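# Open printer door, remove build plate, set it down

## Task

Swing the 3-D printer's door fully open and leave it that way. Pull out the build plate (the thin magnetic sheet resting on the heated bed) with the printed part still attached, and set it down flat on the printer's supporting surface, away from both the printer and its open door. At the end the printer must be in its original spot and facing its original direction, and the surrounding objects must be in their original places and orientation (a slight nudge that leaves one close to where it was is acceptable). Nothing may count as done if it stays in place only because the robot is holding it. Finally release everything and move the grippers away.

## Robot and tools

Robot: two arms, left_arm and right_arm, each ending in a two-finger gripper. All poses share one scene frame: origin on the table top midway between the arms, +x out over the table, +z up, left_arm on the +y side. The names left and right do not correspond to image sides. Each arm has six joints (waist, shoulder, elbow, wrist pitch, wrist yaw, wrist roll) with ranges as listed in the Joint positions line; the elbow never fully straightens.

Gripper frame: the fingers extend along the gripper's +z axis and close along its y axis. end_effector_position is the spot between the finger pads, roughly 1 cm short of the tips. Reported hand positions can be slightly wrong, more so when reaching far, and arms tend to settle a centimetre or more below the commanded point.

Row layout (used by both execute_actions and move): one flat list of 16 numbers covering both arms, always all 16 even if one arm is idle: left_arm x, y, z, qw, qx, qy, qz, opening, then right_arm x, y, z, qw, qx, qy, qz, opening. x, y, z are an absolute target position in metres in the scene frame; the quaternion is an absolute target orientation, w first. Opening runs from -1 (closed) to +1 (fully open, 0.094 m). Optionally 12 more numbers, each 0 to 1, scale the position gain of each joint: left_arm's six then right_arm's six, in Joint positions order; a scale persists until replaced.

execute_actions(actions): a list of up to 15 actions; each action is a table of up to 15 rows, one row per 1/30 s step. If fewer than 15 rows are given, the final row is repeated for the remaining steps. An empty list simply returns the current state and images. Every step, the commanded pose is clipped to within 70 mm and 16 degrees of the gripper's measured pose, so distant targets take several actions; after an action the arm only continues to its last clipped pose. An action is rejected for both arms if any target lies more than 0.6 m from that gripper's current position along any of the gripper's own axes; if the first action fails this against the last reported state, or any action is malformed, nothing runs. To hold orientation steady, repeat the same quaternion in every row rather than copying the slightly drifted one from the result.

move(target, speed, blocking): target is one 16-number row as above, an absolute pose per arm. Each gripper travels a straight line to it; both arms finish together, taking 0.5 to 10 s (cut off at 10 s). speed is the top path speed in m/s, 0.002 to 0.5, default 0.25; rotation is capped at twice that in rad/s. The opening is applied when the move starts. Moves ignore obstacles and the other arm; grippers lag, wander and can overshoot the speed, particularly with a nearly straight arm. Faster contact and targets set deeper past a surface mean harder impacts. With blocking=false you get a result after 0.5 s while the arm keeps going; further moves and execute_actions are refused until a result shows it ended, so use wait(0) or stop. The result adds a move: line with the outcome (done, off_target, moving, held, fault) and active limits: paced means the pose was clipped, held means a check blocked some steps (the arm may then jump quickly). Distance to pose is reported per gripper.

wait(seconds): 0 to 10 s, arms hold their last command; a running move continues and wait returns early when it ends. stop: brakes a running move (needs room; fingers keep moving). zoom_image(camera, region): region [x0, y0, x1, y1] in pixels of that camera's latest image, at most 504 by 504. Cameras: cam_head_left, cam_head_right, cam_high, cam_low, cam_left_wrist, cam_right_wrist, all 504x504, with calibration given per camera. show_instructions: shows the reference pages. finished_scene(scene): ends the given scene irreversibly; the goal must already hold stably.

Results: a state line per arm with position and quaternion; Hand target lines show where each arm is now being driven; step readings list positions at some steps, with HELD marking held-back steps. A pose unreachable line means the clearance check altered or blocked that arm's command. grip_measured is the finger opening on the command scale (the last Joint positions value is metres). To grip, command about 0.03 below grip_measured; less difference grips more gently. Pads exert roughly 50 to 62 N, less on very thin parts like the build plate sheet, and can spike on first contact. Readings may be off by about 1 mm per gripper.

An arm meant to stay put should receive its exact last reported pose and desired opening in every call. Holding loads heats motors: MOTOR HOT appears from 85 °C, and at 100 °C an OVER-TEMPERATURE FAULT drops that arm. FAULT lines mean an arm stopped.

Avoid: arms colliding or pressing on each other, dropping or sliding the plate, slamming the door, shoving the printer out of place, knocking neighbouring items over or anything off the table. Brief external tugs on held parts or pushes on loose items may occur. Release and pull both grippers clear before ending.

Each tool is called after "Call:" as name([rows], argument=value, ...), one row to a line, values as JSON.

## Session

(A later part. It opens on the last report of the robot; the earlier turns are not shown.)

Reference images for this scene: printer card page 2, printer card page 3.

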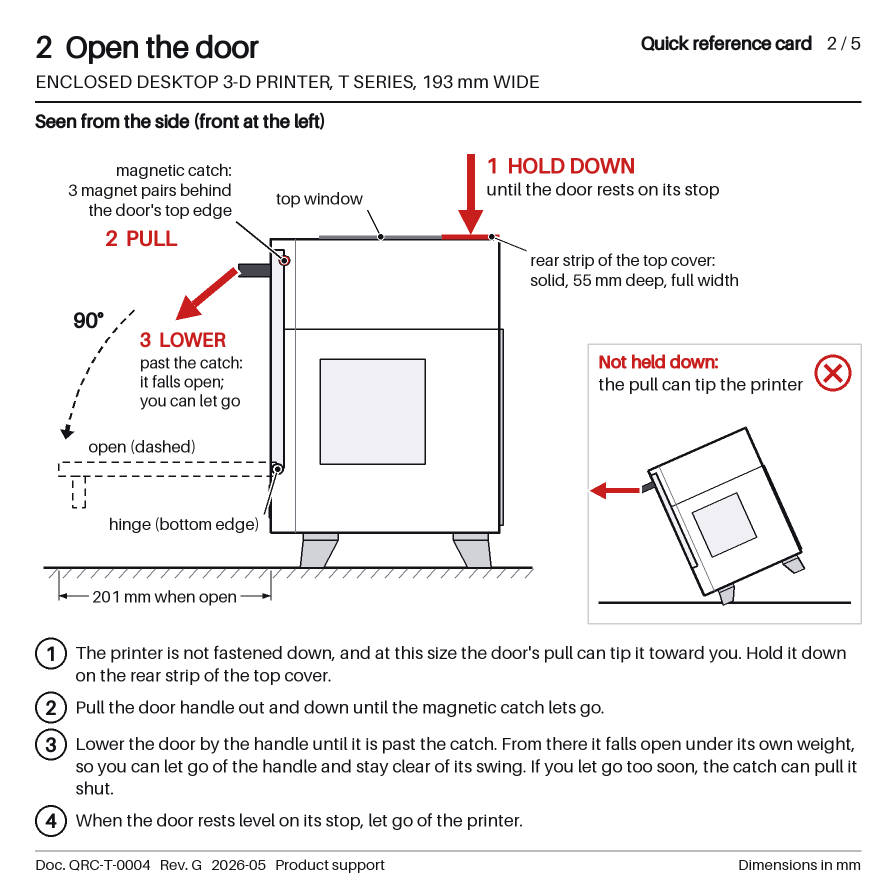

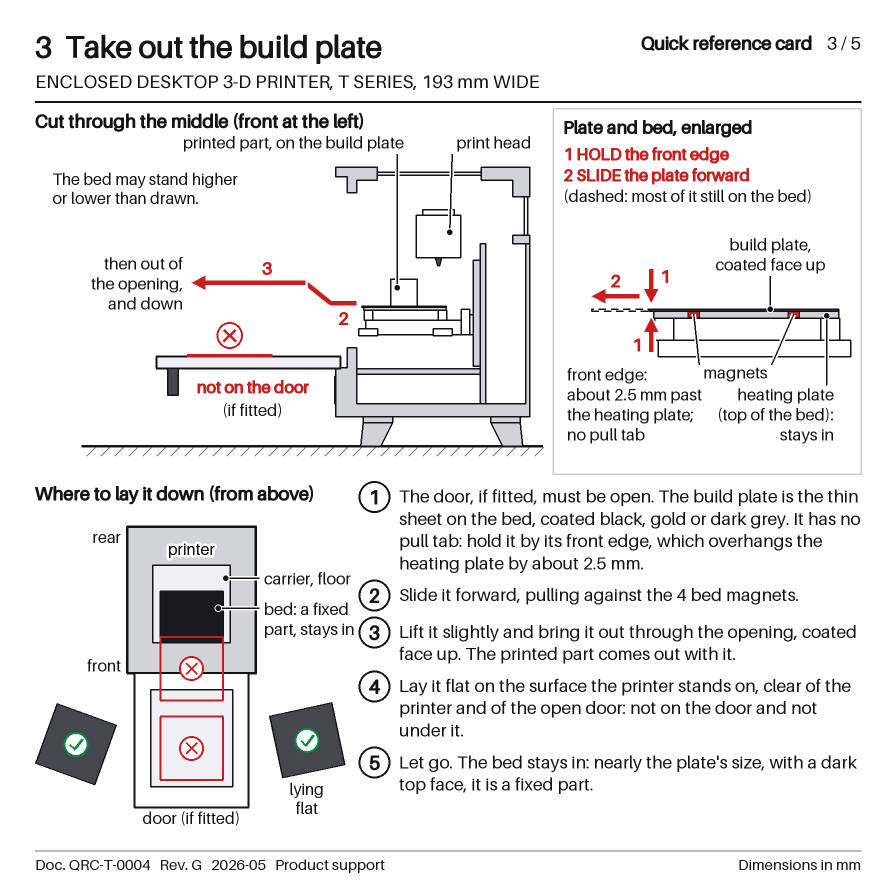

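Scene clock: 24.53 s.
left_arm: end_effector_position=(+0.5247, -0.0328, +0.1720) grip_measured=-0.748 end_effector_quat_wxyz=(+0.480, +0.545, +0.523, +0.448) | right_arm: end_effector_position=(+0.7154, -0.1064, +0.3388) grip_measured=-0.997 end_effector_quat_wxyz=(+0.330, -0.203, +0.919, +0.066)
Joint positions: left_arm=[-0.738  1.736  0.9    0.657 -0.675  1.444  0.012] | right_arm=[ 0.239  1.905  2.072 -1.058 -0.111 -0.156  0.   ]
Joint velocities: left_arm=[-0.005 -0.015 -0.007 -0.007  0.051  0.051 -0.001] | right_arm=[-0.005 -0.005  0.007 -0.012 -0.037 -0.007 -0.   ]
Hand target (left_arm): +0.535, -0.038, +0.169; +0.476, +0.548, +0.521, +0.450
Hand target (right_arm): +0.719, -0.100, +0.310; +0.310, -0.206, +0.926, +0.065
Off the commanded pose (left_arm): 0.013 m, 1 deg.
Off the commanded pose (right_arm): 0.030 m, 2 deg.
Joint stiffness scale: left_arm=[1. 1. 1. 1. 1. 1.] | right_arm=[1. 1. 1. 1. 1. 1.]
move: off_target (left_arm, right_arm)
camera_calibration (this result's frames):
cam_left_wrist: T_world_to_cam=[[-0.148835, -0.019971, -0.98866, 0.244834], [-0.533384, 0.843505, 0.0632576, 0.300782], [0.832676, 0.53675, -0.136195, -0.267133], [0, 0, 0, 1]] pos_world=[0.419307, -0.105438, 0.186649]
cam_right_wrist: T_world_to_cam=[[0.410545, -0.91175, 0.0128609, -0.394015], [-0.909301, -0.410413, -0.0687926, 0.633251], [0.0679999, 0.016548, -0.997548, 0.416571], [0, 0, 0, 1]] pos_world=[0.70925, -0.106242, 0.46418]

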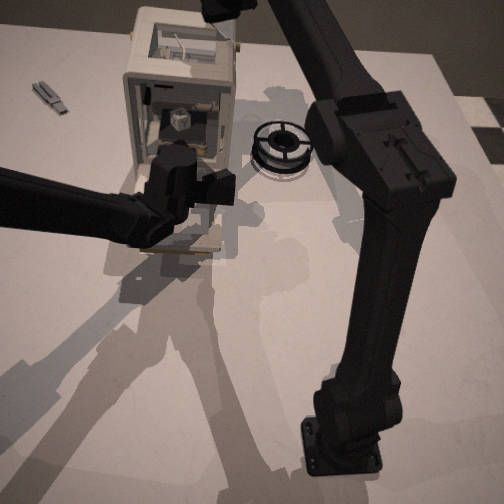

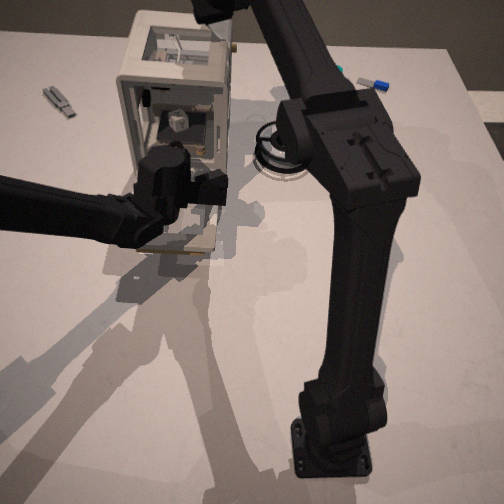

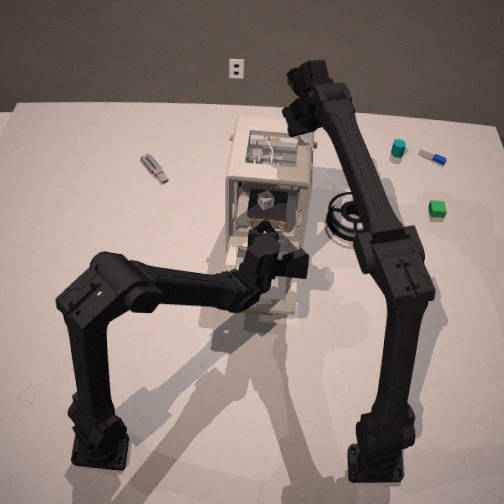

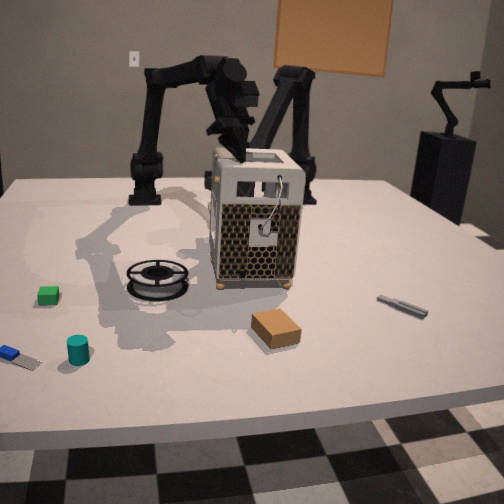

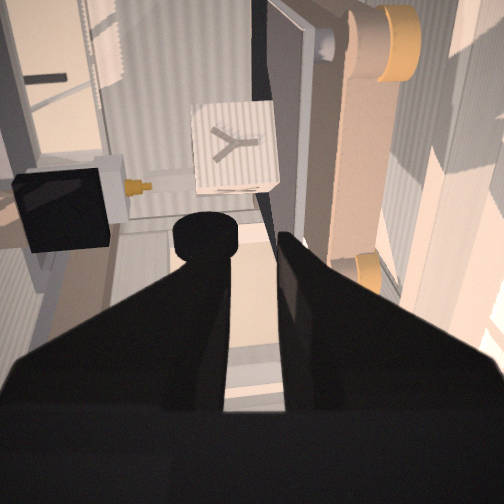

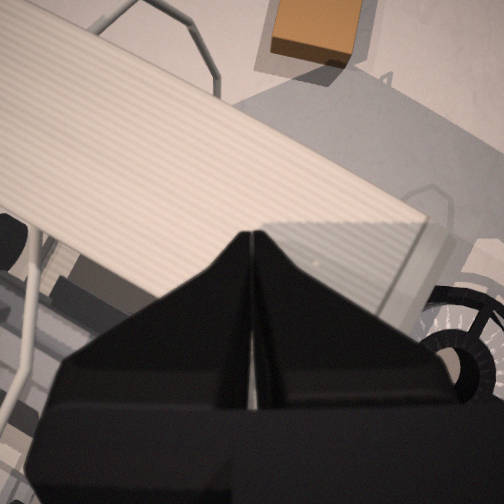

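Call:
execute_actions([
  [[0.545,-0.042,0.15,0.476,0.547,0.519,0.451,-0.76,0.72,-0.1,0.305,0.31,-0.206,0.926,0.065,-1]],
  [[0.555,-0.043,0.15,0.476,0.547,0.519,0.451,-0.76,0.72,-0.1,0.305,0.31,-0.206,0.926,0.065,-1]],
])

Scene clock: 26.17 s.
left_arm: end_effector_position=(+0.5433, -0.0392, +0.1538) grip_measured=-0.758 end_effector_quat_wxyz=(+0.477, +0.549, +0.521, +0.448) | right_arm: end_effector_position=(+0.7154, -0.1064, +0.3374) grip_measured=-0.997 end_effector_quat_wxyz=(+0.330, -0.203, +0.920, +0.066)
Joint positions: left_arm=[-0.722  1.808  0.945  0.68  -0.656  1.453  0.011] | right_arm=[ 0.239  1.905  2.069 -1.056 -0.111 -0.156  0.   ]
Joint velocities: left_arm=[-0.005 -0.005 -0.007 -0.007  0.037 -0.007  0.001] | right_arm=[-0.015 -0.005 -0.002  0.002  0.007 -0.022  0.001]
Hand target (left_arm): +0.555, -0.042, +0.150; +0.476, +0.547, +0.520, +0.451
Hand target (right_arm): +0.719, -0.100, +0.305; +0.310, -0.206, +0.926, +0.065
Off the commanded pose (left_arm): 0.013 m, 0 deg.
Off the commanded pose (right_arm): 0.033 m, 2 deg.
Joint stiffness scale: left_arm=[1. 1. 1. 1. 1. 1.] | right_arm=[1. 1. 1. 1. 1. 1.]
Step readings (end_effector_position; steps 1 to 15: 1st action; 16 to 30: 2nd action):
0: left_arm (+0.5247, -0.0328, +0.1720) | right_arm (+0.7154, -0.1064, +0.3388)
1: left_arm (+0.5251, -0.0336, +0.1710) | right_arm (+0.7152, -0.1065, +0.3378)
2: left_arm (+0.5266, -0.0353, +0.1706) | right_arm (+0.7154, -0.1064, +0.3374)
4: left_arm (+0.5299, -0.0385, +0.1638) | right_arm (+0.7154, -0.1064, +0.3374)
8: left_arm (+0.5314, -0.0399, +0.1465) | right_arm (+0.7154, -0.1064, +0.3374)
15: left_arm (+0.5317, -0.0400, +0.1439) | right_arm (+0.7154, -0.1064, +0.3374)
16: left_arm (+0.5324, -0.0405, +0.1445) | right_arm (+0.7154, -0.1064, +0.3374)
17: left_arm (+0.5337, -0.0414, +0.1455) | right_arm (+0.7154, -0.1064, +0.3374)
19: left_arm (+0.5374, -0.0415, +0.1486) | right_arm (+0.7154, -0.1064, +0.3374)
23: left_arm (+0.5428, -0.0397, +0.1536) | right_arm (+0.7154, -0.1064, +0.3374)
30: end_effector_position above
camera_calibration (this result's frames):
cam_left_wrist: T_world_to_cam=[[-0.15346, -0.0104925, -0.988099, 0.232237], [-0.529982, 0.844832, 0.0733394, 0.31389], [0.834008, 0.534929, -0.135209, -0.282601], [0, 0, 0, 1]] pos_world=[0.437686, -0.111576, 0.168243]
cam_right_wrist: T_world_to_cam=[[0.410559, -0.911746, 0.0126517, -0.393932], [-0.909377, -0.410432, -0.0676703, 0.632808], [0.0668908, 0.0162775, -0.997628, 0.416042], [0, 0, 0, 1]] pos_world=[0.709364, -0.106214, 0.462861]

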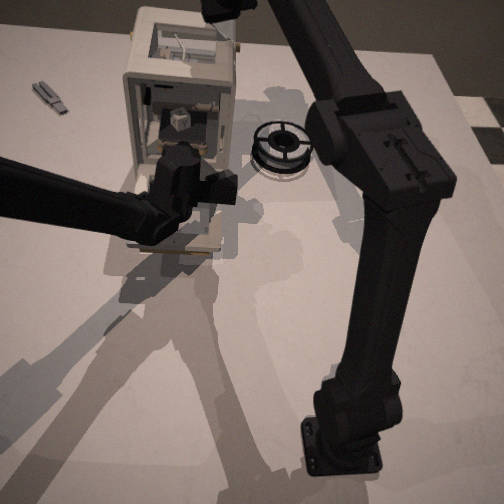

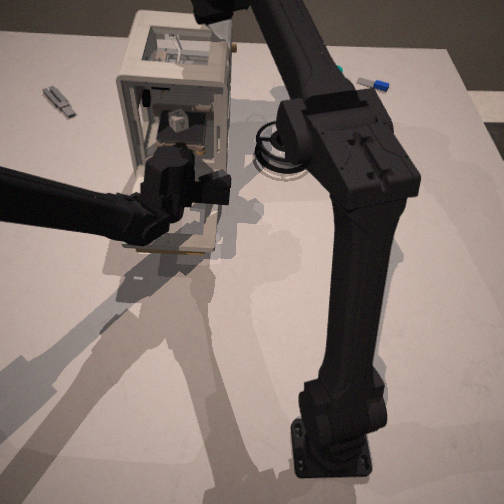

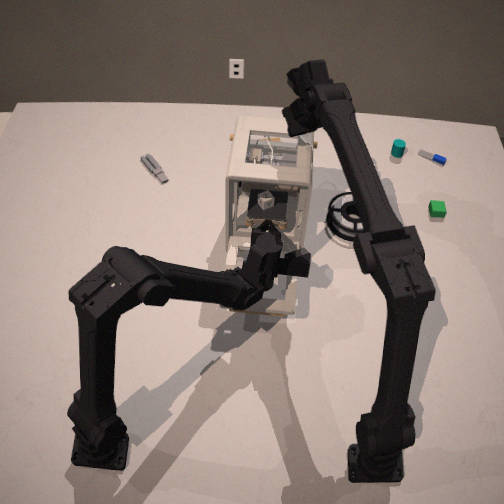

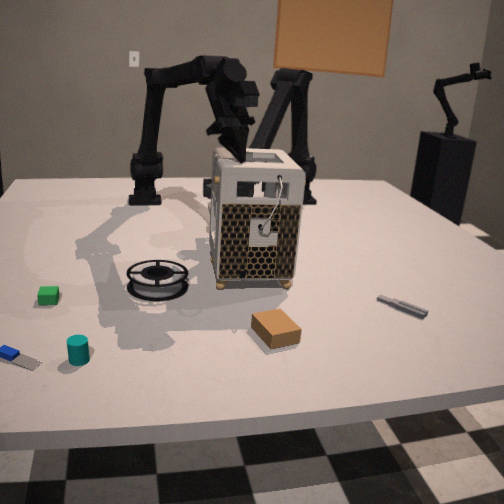

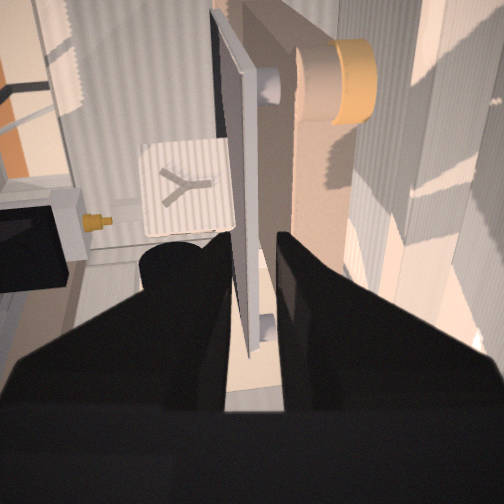

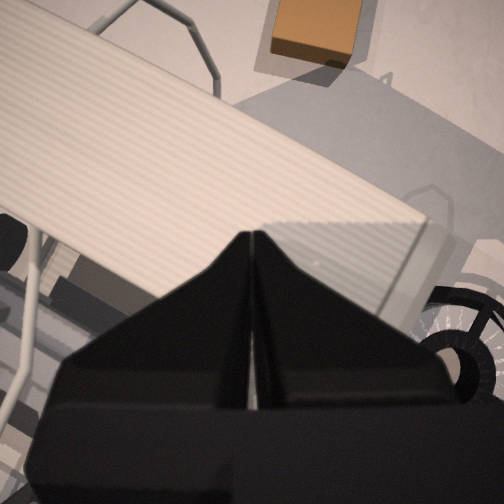

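Call:
execute_actions([
  [[0.563,-0.043,0.147,0.476,0.547,0.519,0.451,-0.8,0.72,-0.1,0.305,0.31,-0.206,0.926,0.065,-1]],
  [[0.569,-0.043,0.147,0.476,0.547,0.519,0.451,-0.84,0.72,-0.1,0.305,0.31,-0.206,0.926,0.065,-1]],
])

Scene clock: 27.40 s.
left_arm: end_effector_position=(+0.5558, -0.0403, +0.1515) grip_measured=-0.838 end_effector_quat_wxyz=(+0.478, +0.549, +0.520, +0.447) | right_arm: end_effector_position=(+0.7154, -0.1064, +0.3374) grip_measured=-0.997 end_effector_quat_wxyz=(+0.330, -0.203, +0.920, +0.066)
Joint positions: left_arm=[-0.706  1.833  0.973  0.68  -0.638  1.457  0.008] | right_arm=[ 0.239  1.905  2.069 -1.056 -0.111 -0.156  0.   ]
Joint velocities: left_arm=[-0.005 -0.005 -0.002 -0.002  0.022  0.007  0.   ] | right_arm=[-0.005  0.005 -0.032  0.012 -0.007  0.007 -0.   ]
Hand target (left_arm): +0.568, -0.043, +0.147; +0.476, +0.547, +0.519, +0.451
Hand target (right_arm): +0.719, -0.100, +0.305; +0.310, -0.206, +0.926, +0.065
Off the commanded pose (left_arm): 0.014 m, 1 deg.
Off the commanded pose (right_arm): 0.033 m, 2 deg.
Joint stiffness scale: left_arm=[1. 1. 1. 1. 1. 1.] | right_arm=[1. 1. 1. 1. 1. 1.]
Step readings (end_effector_position; steps 1 to 15: 1st action; 16 to 30: 2nd action):
0: left_arm (+0.5433, -0.0392, +0.1538) | right_arm (+0.7154, -0.1064, +0.3374)
1: left_arm (+0.5436, -0.0398, +0.1534) | right_arm (+0.7154, -0.1064, +0.3374)
2: left_arm (+0.5445, -0.0406, +0.1531) | right_arm (+0.7154, -0.1064, +0.3374)
4: left_arm (+0.5472, -0.0414, +0.1522) | right_arm (+0.7154, -0.1064, +0.3374)
8: left_arm (+0.5494, -0.0402, +0.1490) | right_arm (+0.7154, -0.1064, +0.3374)
15: left_arm (+0.5497, -0.0398, +0.1483) | right_arm (+0.7154, -0.1064, +0.3374)
16: left_arm (+0.5501, -0.0404, +0.1488) | right_arm (+0.7154, -0.1064, +0.3374)
17: left_arm (+0.5508, -0.0412, +0.1491) | right_arm (+0.7154, -0.1064, +0.3374)
19: left_arm (+0.5531, -0.0414, +0.1502) | right_arm (+0.7154, -0.1064, +0.3374)
23: left_arm (+0.5555, -0.0407, +0.1515) | right_arm (+0.7154, -0.1064, +0.3374)
30: end_effector_position above
camera_calibration (this result's frames):
cam_left_wrist: T_world_to_cam=[[-0.152157, -0.0110728, -0.988294, 0.231143], [-0.527877, 0.846281, 0.07179, 0.32072], [0.83558, 0.532621, -0.134613, -0.293769], [0, 0, 0, 1]] pos_world=[0.449938, -0.112392, 0.165868]
cam_right_wrist: T_world_to_cam=[[0.410559, -0.911746, 0.0126517, -0.393932], [-0.909377, -0.410432, -0.0676703, 0.632808], [0.0668908, 0.0162775, -0.997628, 0.416042], [0, 0, 0, 1]] pos_world=[0.709364, -0.106214, 0.462861]

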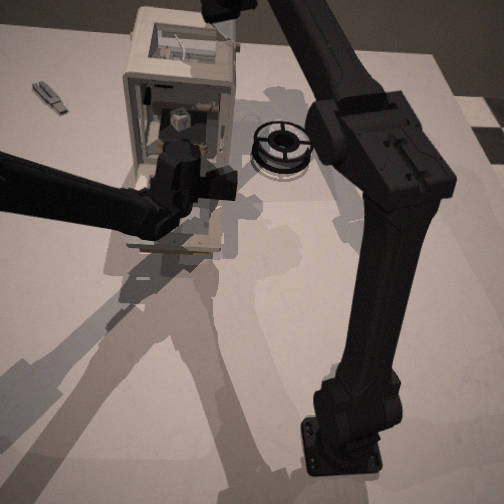

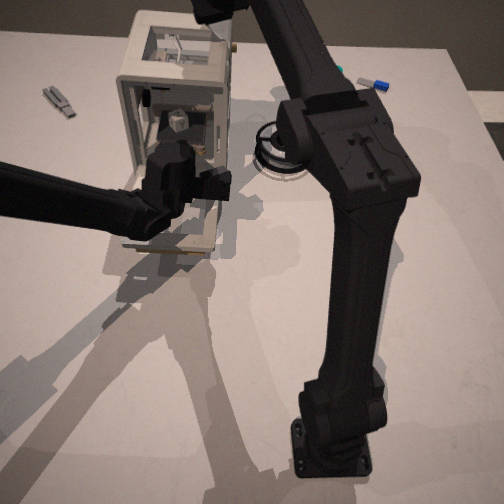

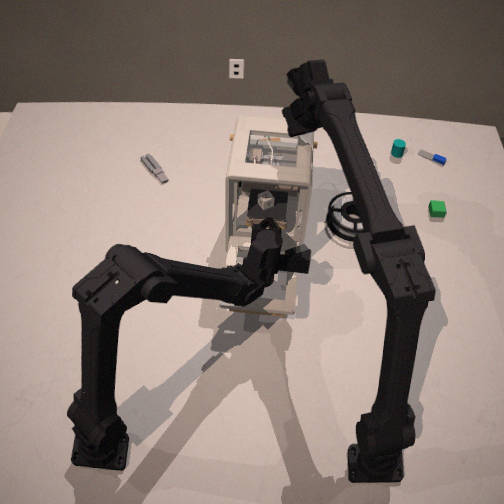

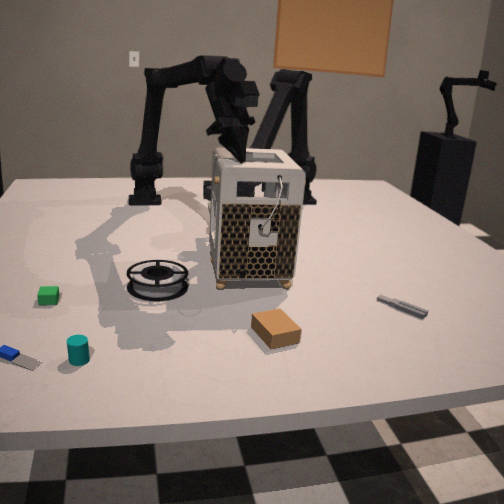

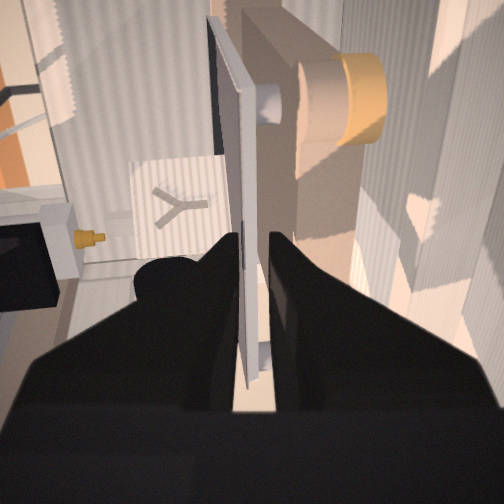

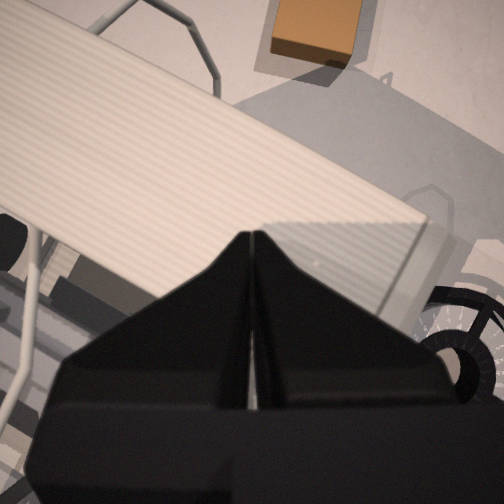

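Call:
execute_actions([
  [[0.569,-0.043,0.153,0.476,0.547,0.519,0.451,-0.86,0.72,-0.1,0.305,0.31,-0.206,0.926,0.065,-1]],
])

Scene clock: 28.00 s.
left_arm: end_effector_position=(+0.5558, -0.0403, +0.1515) grip_measured=-0.858 end_effector_quat_wxyz=(+0.478, +0.549, +0.520, +0.447) | right_arm: end_effector_position=(+0.7154, -0.1064, +0.3374) grip_measured=-0.997 end_effector_quat_wxyz=(+0.330, -0.203, +0.920, +0.066)
Joint positions: left_arm=[-0.706  1.833  0.973  0.68  -0.638  1.458  0.007] | right_arm=[ 0.239  1.905  2.069 -1.056 -0.111 -0.156  0.   ]
Joint velocities: left_arm=[-0.005 -0.005 -0.012  0.012 -0.066  0.037  0.001] | right_arm=[-0.015  0.005 -0.007  0.007  0.007  0.066  0.   ]
Hand target (left_arm): +0.569, -0.043, +0.153; +0.476, +0.547, +0.519, +0.451
Hand target (right_arm): +0.719, -0.100, +0.305; +0.310, -0.206, +0.926, +0.065
Off the commanded pose (left_arm): 0.014 m, 1 deg.
Off the commanded pose (right_arm): 0.033 m, 2 deg.
Joint stiffness scale: left_arm=[1. 1. 1. 1. 1. 1.] | right_arm=[1. 1. 1. 1. 1. 1.]
Step readings (end_effector_position):
0: left_arm (+0.5558, -0.0403, +0.1515) | right_arm (+0.7154, -0.1064, +0.3374)
1: left_arm (+0.5558, -0.0403, +0.1515) | right_arm (+0.7154, -0.1064, +0.3374)
2: left_arm (+0.5558, -0.0403, +0.1515) | right_arm (+0.7154, -0.1064, +0.3374)
4: left_arm (+0.5558, -0.0403, +0.1515) | right_arm (+0.7154, -0.1064, +0.3374)
8: left_arm (+0.5558, -0.0403, +0.1515) | right_arm (+0.7154, -0.1064, +0.3374)
15: end_effector_position above
camera_calibration (this result's frames):
cam_left_wrist: T_world_to_cam=[[-0.152135, -0.010692, -0.988302, 0.231148], [-0.527832, 0.846283, 0.0720969, 0.320648], [0.835612, 0.532626, -0.134393, -0.29382], [0, 0, 0, 1]] pos_world=[0.449934, -0.112391, 0.165838]
cam_right_wrist: T_world_to_cam=[[0.410559, -0.911746, 0.0126517, -0.393932], [-0.909377, -0.410432, -0.0676703, 0.632808], [0.0668908, 0.0162775, -0.997628, 0.416042], [0, 0, 0, 1]] pos_world=[0.709364, -0.106214, 0.462861]

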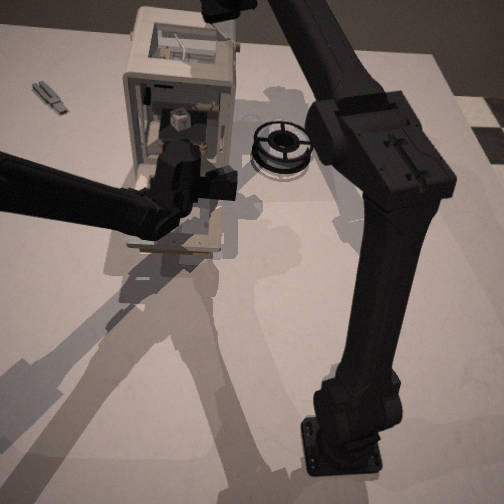

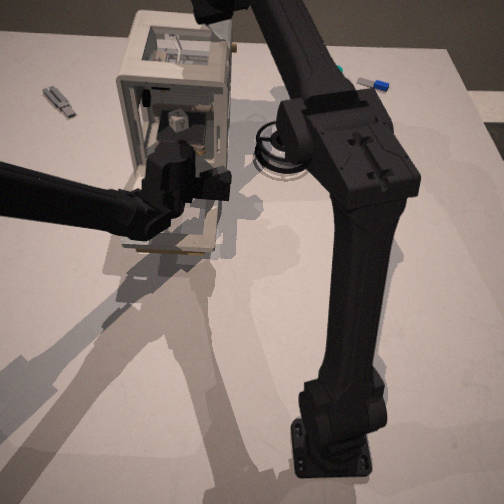

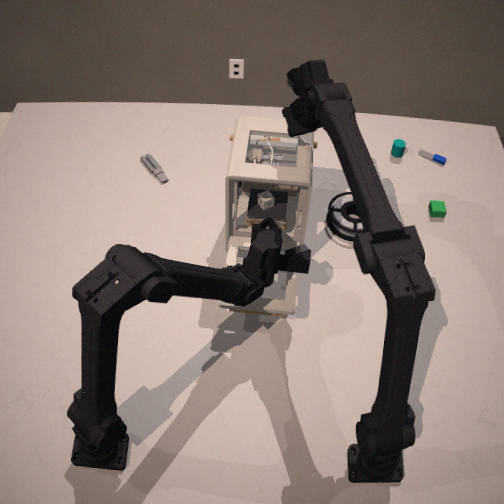

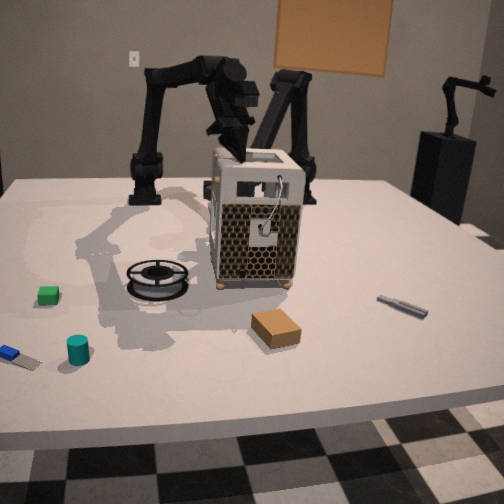

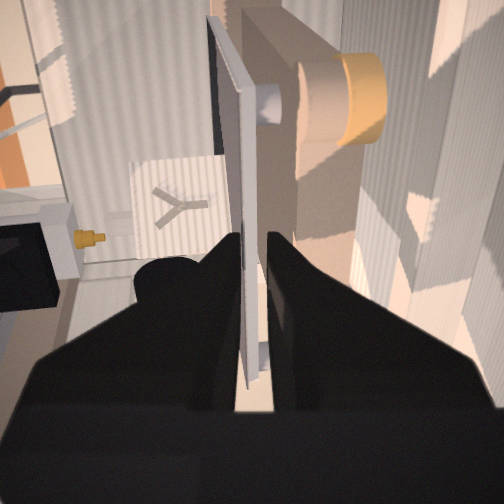

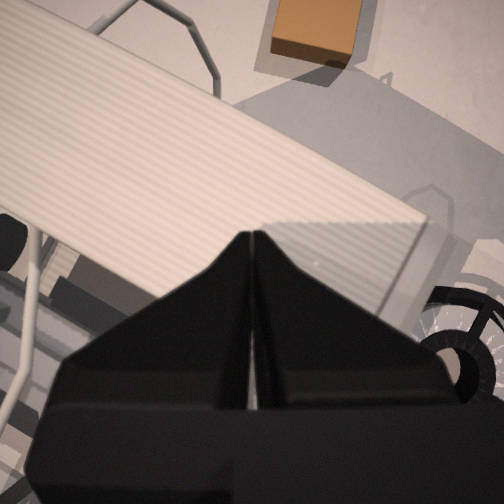

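Advancing now should move the elbow only, which raises the hand.

Call:
execute_actions([
  [[0.5715,-0.043,0.155,0.476,0.547,0.519,0.451,-0.86,0.72,-0.1,0.305,0.31,-0.206,0.926,0.065,-1]],
])

Scene clock: 28.60 s.
left_arm: end_effector_position=(+0.5588, -0.0417, +0.1554) grip_measured=-0.858 end_effector_quat_wxyz=(+0.481, +0.547, +0.519, +0.447) | right_arm: end_effector_position=(+0.7154, -0.1064, +0.3374) grip_measured=-0.997 end_effector_quat_wxyz=(+0.330, -0.203, +0.920, +0.066)
Joint positions: left_arm=[-0.705  1.833  0.983  0.677 -0.636  1.458  0.007] | right_arm=[ 0.239  1.905  2.069 -1.056 -0.111 -0.156  0.   ]
Joint velocities: left_arm=[-0.005 -0.005 -0.012 -0.007 -0.051  0.007 -0.   ] | right_arm=[-0.015  0.005 -0.002  0.007 -0.037 -0.066  0.   ]
Hand target (left_arm): +0.571, -0.043, +0.155; +0.477, +0.547, +0.519, +0.451
Hand target (right_arm): +0.719, -0.100, +0.305; +0.310, -0.206, +0.926, +0.065
Off the commanded pose (left_arm): 0.013 m, 1 deg.
Off the commanded pose (right_arm): 0.033 m, 2 deg.
Joint stiffness scale: left_arm=[1. 1. 1. 1. 1. 1.] | right_arm=[1. 1. 1. 1. 1. 1.]
Step readings (end_effector_position):
0: left_arm (+0.5558, -0.0403, +0.1515) | right_arm (+0.7154, -0.1064, +0.3374)
1: left_arm (+0.5559, -0.0406, +0.1517) | right_arm (+0.7154, -0.1064, +0.3374)
2: left_arm (+0.5563, -0.0407, +0.1519) | right_arm (+0.7154, -0.1064, +0.3374)
4: left_arm (+0.5572, -0.0413, +0.1533) | right_arm (+0.7154, -0.1064, +0.3374)
8: left_arm (+0.5587, -0.0416, +0.1552) | right_arm (+0.7154, -0.1064, +0.3374)
15: end_effector_position above
camera_calibration (this result's frames):
cam_left_wrist: T_world_to_cam=[[-0.147231, -0.0145755, -0.988995, 0.232622], [-0.527474, 0.847, 0.066042, 0.323909], [0.836716, 0.531392, -0.132393, -0.296022], [0, 0, 0, 1]] pos_world=[0.452789, -0.113657, 0.169479]
cam_right_wrist: T_world_to_cam=[[0.410559, -0.911746, 0.0126517, -0.393932], [-0.909377, -0.410432, -0.0676703, 0.632808], [0.0668908, 0.0162775, -0.997628, 0.416042], [0, 0, 0, 1]] pos_world=[0.709364, -0.106214, 0.462861]

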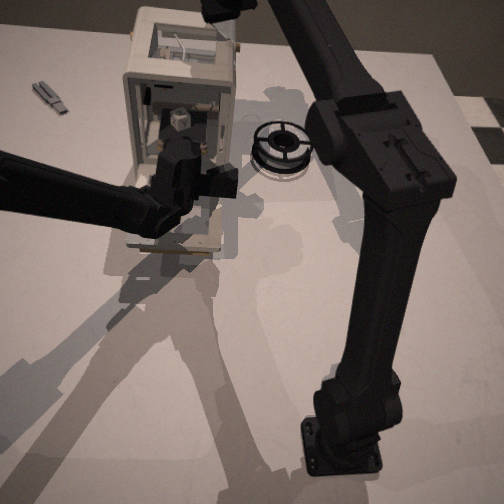

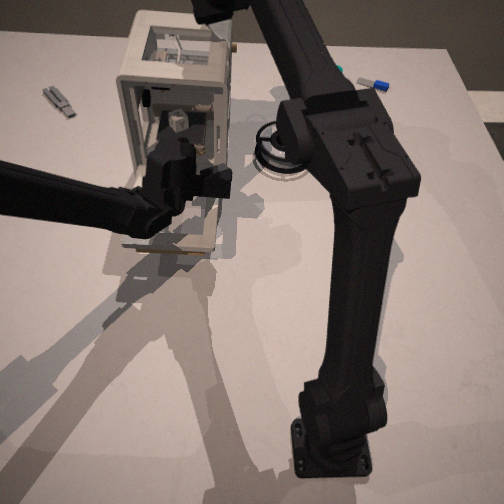

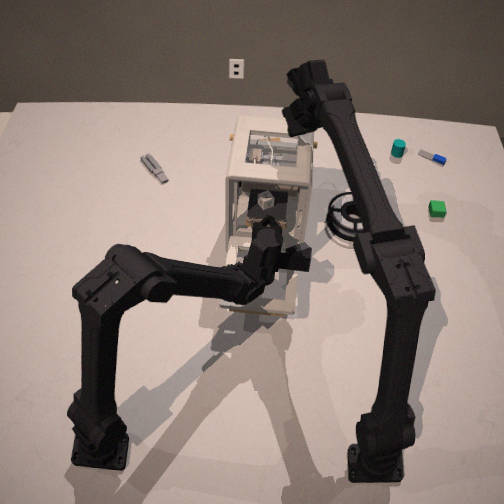

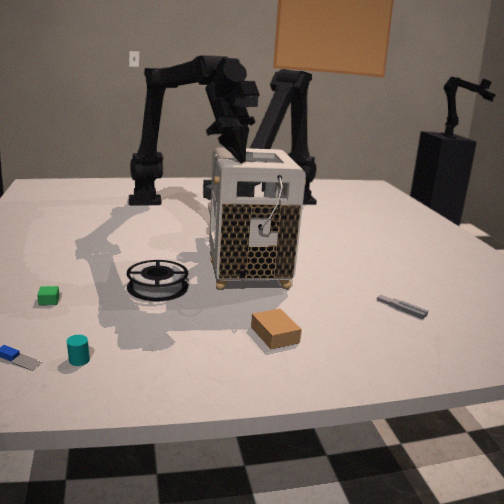

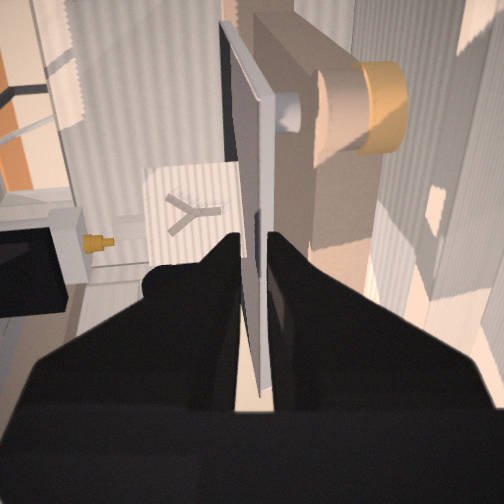

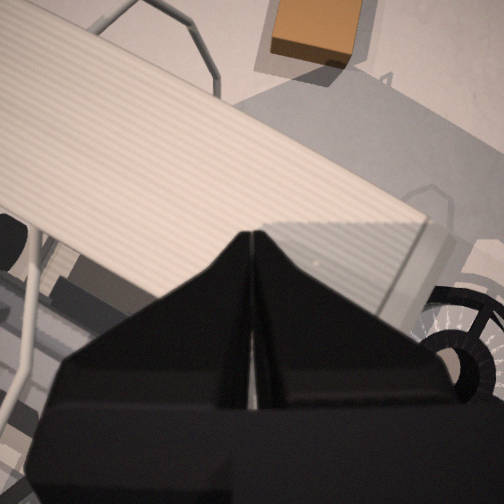

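Call:
execute_actions([
  [[0.575,-0.038,0.154,0.476,0.547,0.519,0.451,-0.86,0.72,-0.1,0.305,0.31,-0.206,0.926,0.065,-1]],
  [[0.5785,-0.033,0.154,0.476,0.547,0.519,0.451,-0.86,0.72,-0.1,0.305,0.31,-0.206,0.926,0.065,-1]],
])

Call:
zoom_image(camera="cam_left_wrist", region=[190,160,330,300])

Scene clock: 29.77 s.
left_arm: end_effector_position=(+0.5611, -0.0403, +0.1551) grip_measured=-0.858 end_effector_quat_wxyz=(+0.481, +0.551, +0.516, +0.446) | right_arm: end_effector_position=(+0.7154, -0.1064, +0.3374) grip_measured=-0.997 end_effector_quat_wxyz=(+0.330, -0.203, +0.920, +0.066)
Joint positions: left_arm=[-0.697  1.833  0.983  0.677 -0.619  1.464  0.007] | right_arm=[ 0.239  1.905  2.069 -1.056 -0.111 -0.156  0.   ]
Joint velocities: left_arm=[-0.005 -0.005  0.022 -0.007  0.037 -0.022 -0.001] | right_arm=[-0.015  0.005 -0.017  0.007 -0.066 -0.022 -0.001]
Hand target (left_arm): +0.578, -0.032, +0.154; +0.476, +0.547, +0.519, +0.451
Hand target (right_arm): +0.719, -0.100, +0.305; +0.310, -0.206, +0.926, +0.065
Off the commanded pose (left_arm): 0.019 m, 1 deg.
Off the commanded pose (right_arm): 0.033 m, 2 deg.
Joint stiffness scale: left_arm=[1. 1. 1. 1. 1. 1.] | right_arm=[1. 1. 1. 1. 1. 1.]
Step readings (end_effector_position; steps 1 to 15: 1st action; 16 to 30: 2nd action):
0: left_arm (+0.5588, -0.0417, +0.1554) | right_arm (+0.7154, -0.1064, +0.3374)
1: left_arm (+0.5589, -0.0422, +0.1553) | right_arm (+0.7154, -0.1064, +0.3374)
2: left_arm (+0.5593, -0.0422, +0.1552) | right_arm (+0.7154, -0.1064, +0.3374)
4: left_arm (+0.5606, -0.0404, +0.1552) | right_arm (+0.7154, -0.1064, +0.3374)
8: left_arm (+0.5609, -0.0402, +0.1551) | right_arm (+0.7154, -0.1064, +0.3374)
15: left_arm (+0.5609, -0.0402, +0.1551) | right_arm (+0.7154, -0.1064, +0.3374)
16: left_arm (+0.5610, -0.0402, +0.1551) | right_arm (+0.7154, -0.1064, +0.3374)
17: left_arm (+0.5611, -0.0403, +0.1551) | right_arm (+0.7154, -0.1064, +0.3374)
19: left_arm (+0.5611, -0.0403, +0.1551) | right_arm (+0.7154, -0.1064, +0.3374)
23: left_arm (+0.5611, -0.0403, +0.1551) | right_arm (+0.7154, -0.1064, +0.3374)
30: end_effector_position above
camera_calibration (this result's frames):
cam_left_wrist: T_world_to_cam=[[-0.148836, -0.0101004, -0.98881, 0.233756], [-0.519177, 0.851841, 0.0694453, 0.318995], [0.841607, 0.523704, -0.132028, -0.301904], [0, 0, 0, 1]] pos_world=[0.454491, -0.111264, 0.169128]
cam_right_wrist: T_world_to_cam=[[0.410559, -0.911746, 0.0126517, -0.393932], [-0.909377, -0.410432, -0.0676703, 0.632808], [0.0668908, 0.0162775, -0.997628, 0.416042], [0, 0, 0, 1]] pos_world=[0.709364, -0.106214, 0.462861]

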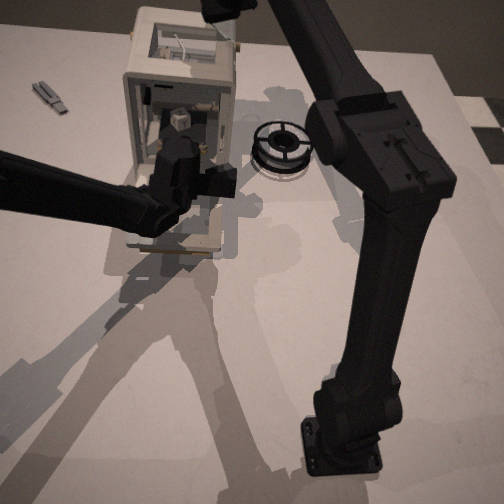

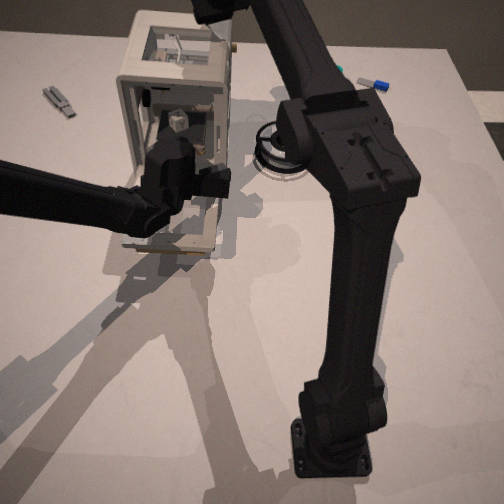

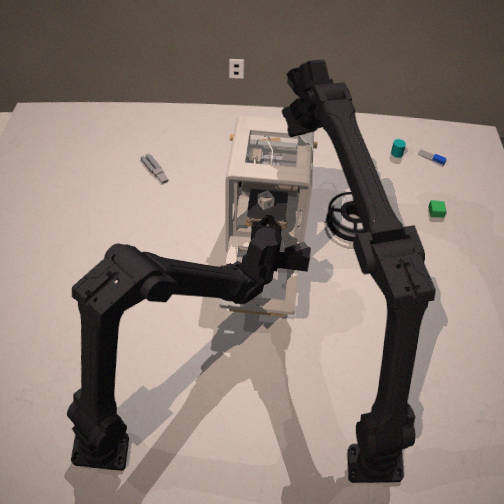

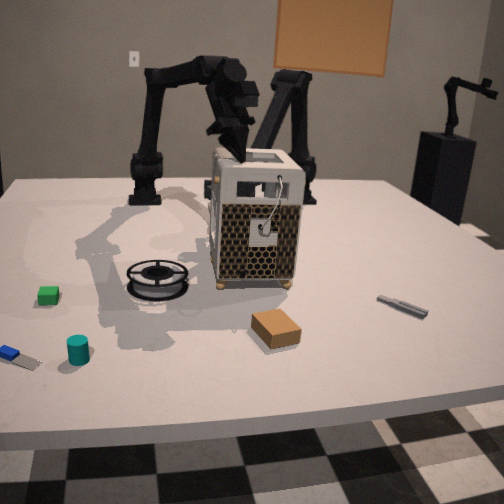

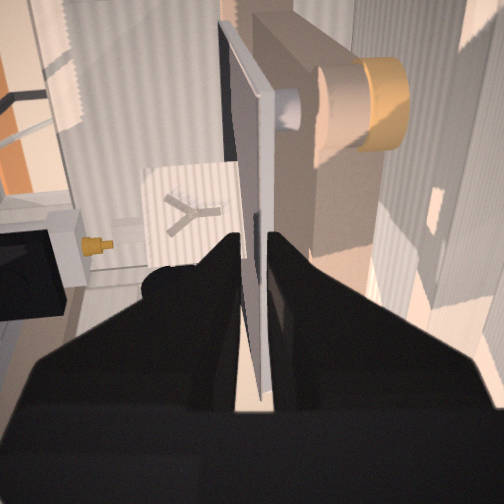

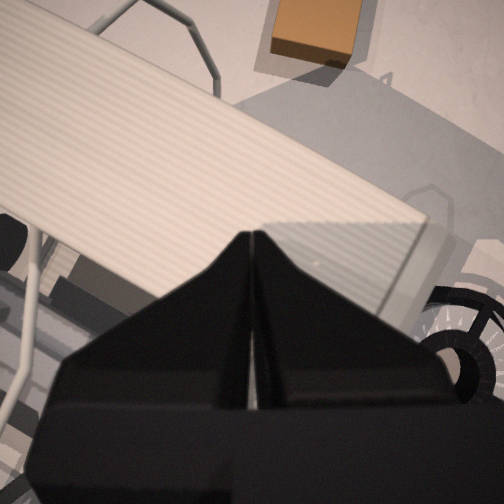

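Region (190, 160, 330, 300) of cam_left_wrist's 504x504 image, scaled by 3.600, with more detail than that image has.

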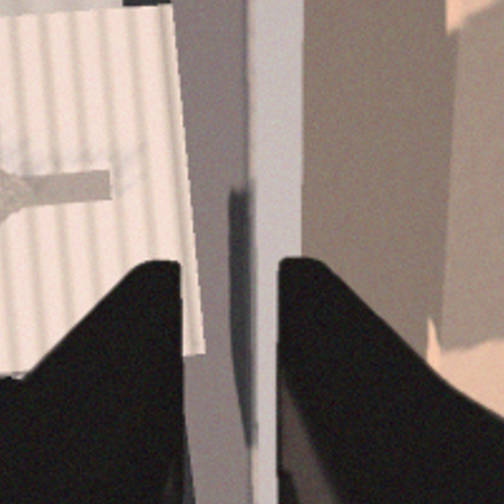

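Seated against the heating plate. Close gradually.

Call:
execute_actions([
  [[0.577,-0.035,0.154,0.476,0.547,0.519,0.451,-0.89,0.72,-0.1,0.305,0.31,-0.206,0.926,0.065,-1],[0.577,-0.035,0.154,0.476,0.547,0.519,0.451,-0.9,0.72,-0.1,0.305,0.31,-0.206,0.926,0.065,-1],[0.577,-0.035,0.154,0.476,0.547,0.519,0.451,-0.91,0.72,-0.1,0.305,0.31,-0.206,0.926,0.065,-1],[0.577,-0.035,0.154,0.476,0.547,0.519,0.451,-0.92,0.72,-0.1,0.305,0.31,-0.206,0.926,0.065,-1],[0.577,-0.035,0.154,0.476,0.547,0.519,0.451,-0.93,0.72,-0.1,0.305,0.31,-0.206,0.926,0.065,-1],[0.577,-0.035,0.154,0.476,0.547,0.519,0.451,-0.95,0.72,-0.1,0.305,0.31,-0.206,0.926,0.065,-1]],
  [[0.577,-0.035,0.154,0.476,0.547,0.519,0.451,-1,0.72,-0.1,0.305,0.31,-0.206,0.926,0.065,-1]],
  [[0.57,-0.04,0.165,0.476,0.547,0.519,0.451,-1,0.72,-0.1,0.305,0.31,-0.206,0.926,0.065,-1]],
])

Call:
zoom_image(camera="cam_left_wrist", region=[190,160,330,300])

Scene clock: 31.53 s.
left_arm: end_effector_position=(+0.5604, -0.0398, +0.1532) grip_measured=-0.994 end_effector_quat_wxyz=(+0.476, +0.554, +0.517, +0.446) | right_arm: end_effector_position=(+0.7154, -0.1064, +0.3374) grip_measured=-0.997 end_effector_quat_wxyz=(+0.330, -0.203, +0.920, +0.066)
Joint positions: left_arm=[-0.698  1.831  0.984  0.661 -0.623  1.464  0.   ] | right_arm=[ 0.239  1.905  2.069 -1.056 -0.111 -0.156  0.   ]
Joint velocities: left_arm=[-0.024 -0.005 -0.007  0.007 -0.022 -0.081  0.   ] | right_arm=[-0.015 -0.005 -0.007  0.007 -0.007  0.022  0.   ]
Hand target (left_arm): +0.570, -0.040, +0.165; +0.476, +0.547, +0.519, +0.451
Hand target (right_arm): +0.719, -0.100, +0.305; +0.310, -0.206, +0.926, +0.065
Off the commanded pose (left_arm): 0.015 m, 1 deg.
Off the commanded pose (right_arm): 0.033 m, 2 deg.
Joint stiffness scale: left_arm=[1. 1. 1. 1. 1. 1.] | right_arm=[1. 1. 1. 1. 1. 1.]
Step readings (end_effector_position; steps 1 to 15: 1st action; 16 to 30: 2nd action; 31 to 45: 3rd action):
0: left_arm (+0.5611, -0.0403, +0.1551) | right_arm (+0.7154, -0.1064, +0.3374)
1: left_arm (+0.5611, -0.0403, +0.1550) | right_arm (+0.7154, -0.1064, +0.3374)
2: left_arm (+0.5611, -0.0403, +0.1550) | right_arm (+0.7154, -0.1064, +0.3374)
4: left_arm (+0.5611, -0.0403, +0.1548) | right_arm (+0.7154, -0.1064, +0.3374)
8: left_arm (+0.5610, -0.0403, +0.1542) | right_arm (+0.7154, -0.1064, +0.3374)
15: left_arm (+0.5610, -0.0403, +0.1541) | right_arm (+0.7154, -0.1064, +0.3374)
16: left_arm (+0.5610, -0.0403, +0.1541) | right_arm (+0.7154, -0.1064, +0.3374)
17: left_arm (+0.5610, -0.0403, +0.1541) | right_arm (+0.7154, -0.1064, +0.3374)
19: left_arm (+0.5610, -0.0402, +0.1541) | right_arm (+0.7154, -0.1064, +0.3374)
23: left_arm (+0.5610, -0.0402, +0.1541) | right_arm (+0.7154, -0.1064, +0.3374)
30: left_arm (+0.5610, -0.0402, +0.1541) | right_arm (+0.7154, -0.1064, +0.3374)
31: left_arm (+0.5608, -0.0400, +0.1536) | right_arm (+0.7154, -0.1064, +0.3374)
32: left_arm (+0.5605, -0.0399, +0.1533) | right_arm (+0.7154, -0.1064, +0.3374)
34: left_arm (+0.5604, -0.0399, +0.1532) | right_arm (+0.7154, -0.1064, +0.3374)
38: left_arm (+0.5604, -0.0398, +0.1532) | right_arm (+0.7154, -0.1064, +0.3374)
45: end_effector_position above
camera_calibration (this result's frames):
cam_left_wrist: T_world_to_cam=[[-0.158745, -0.00127784, -0.987319, 0.237424], [-0.520952, 0.849574, 0.0826611, 0.317272], [0.838695, 0.527468, -0.135531, -0.299436], [0, 0, 0, 1]] pos_world=[0.454109, -0.1113, 0.167604]
cam_right_wrist: T_world_to_cam=[[0.410559, -0.911746, 0.0126517, -0.393932], [-0.909377, -0.410432, -0.0676703, 0.632808], [0.0668908, 0.0162775, -0.997628, 0.416042], [0, 0, 0, 1]] pos_world=[0.709364, -0.106214, 0.462861]

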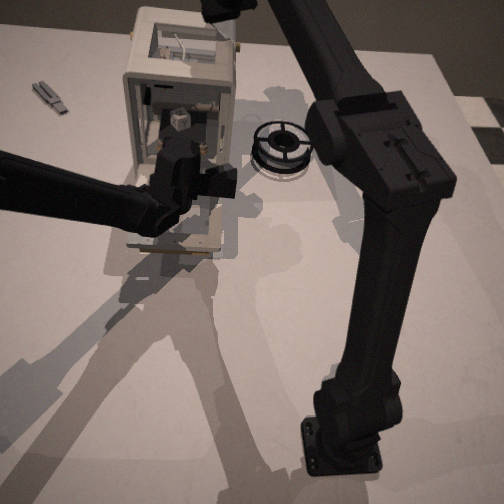

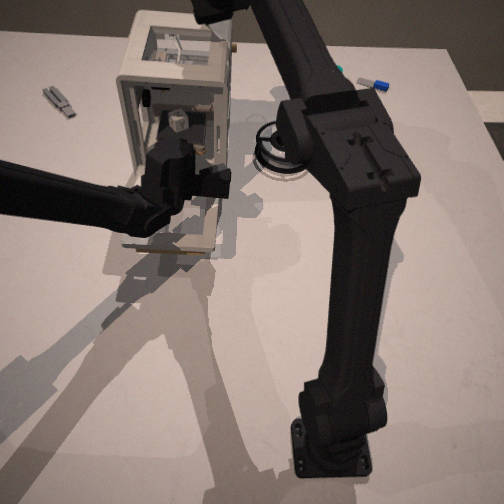

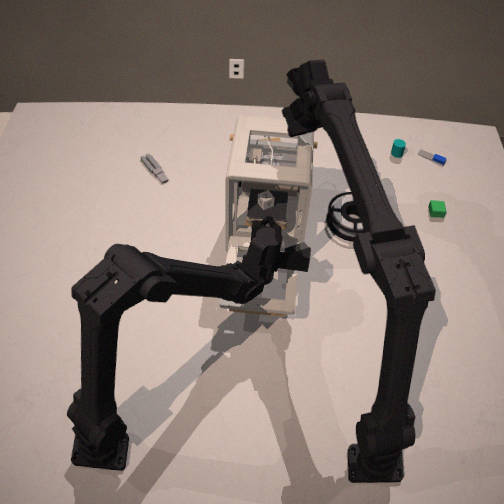

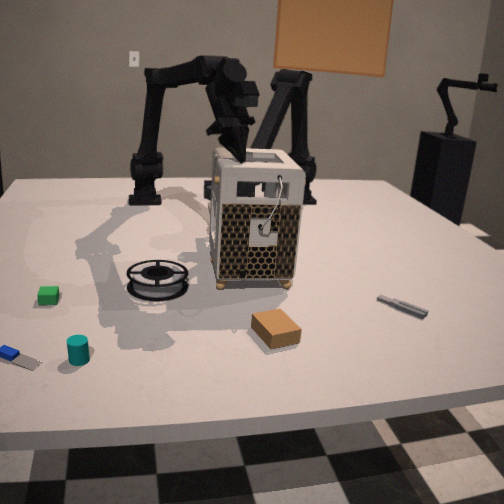

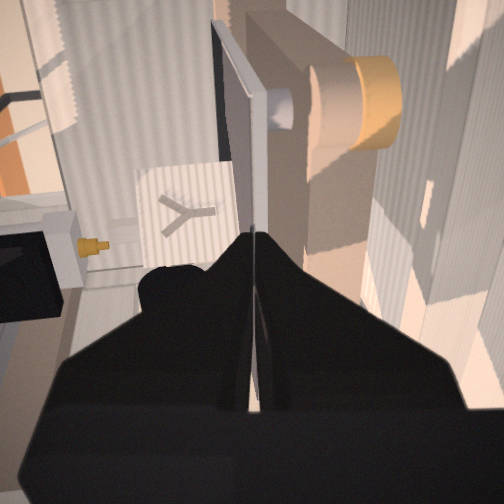

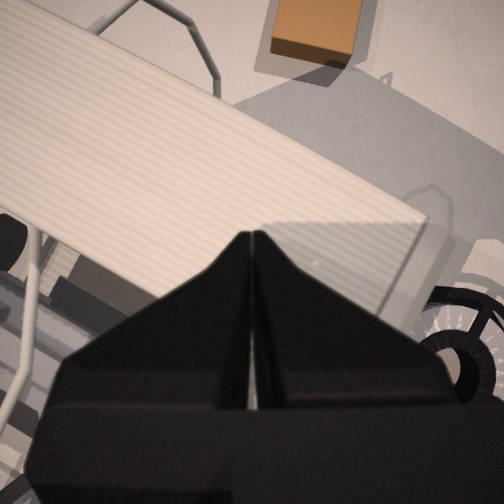

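Region (190, 160, 330, 300) of cam_left_wrist's 504x504 image, scaled by 3.600, with more detail than that image has.

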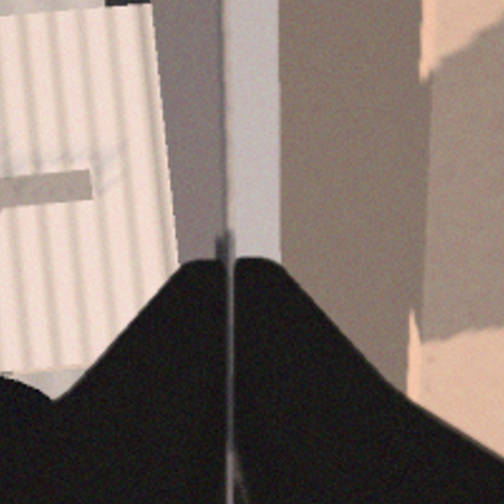

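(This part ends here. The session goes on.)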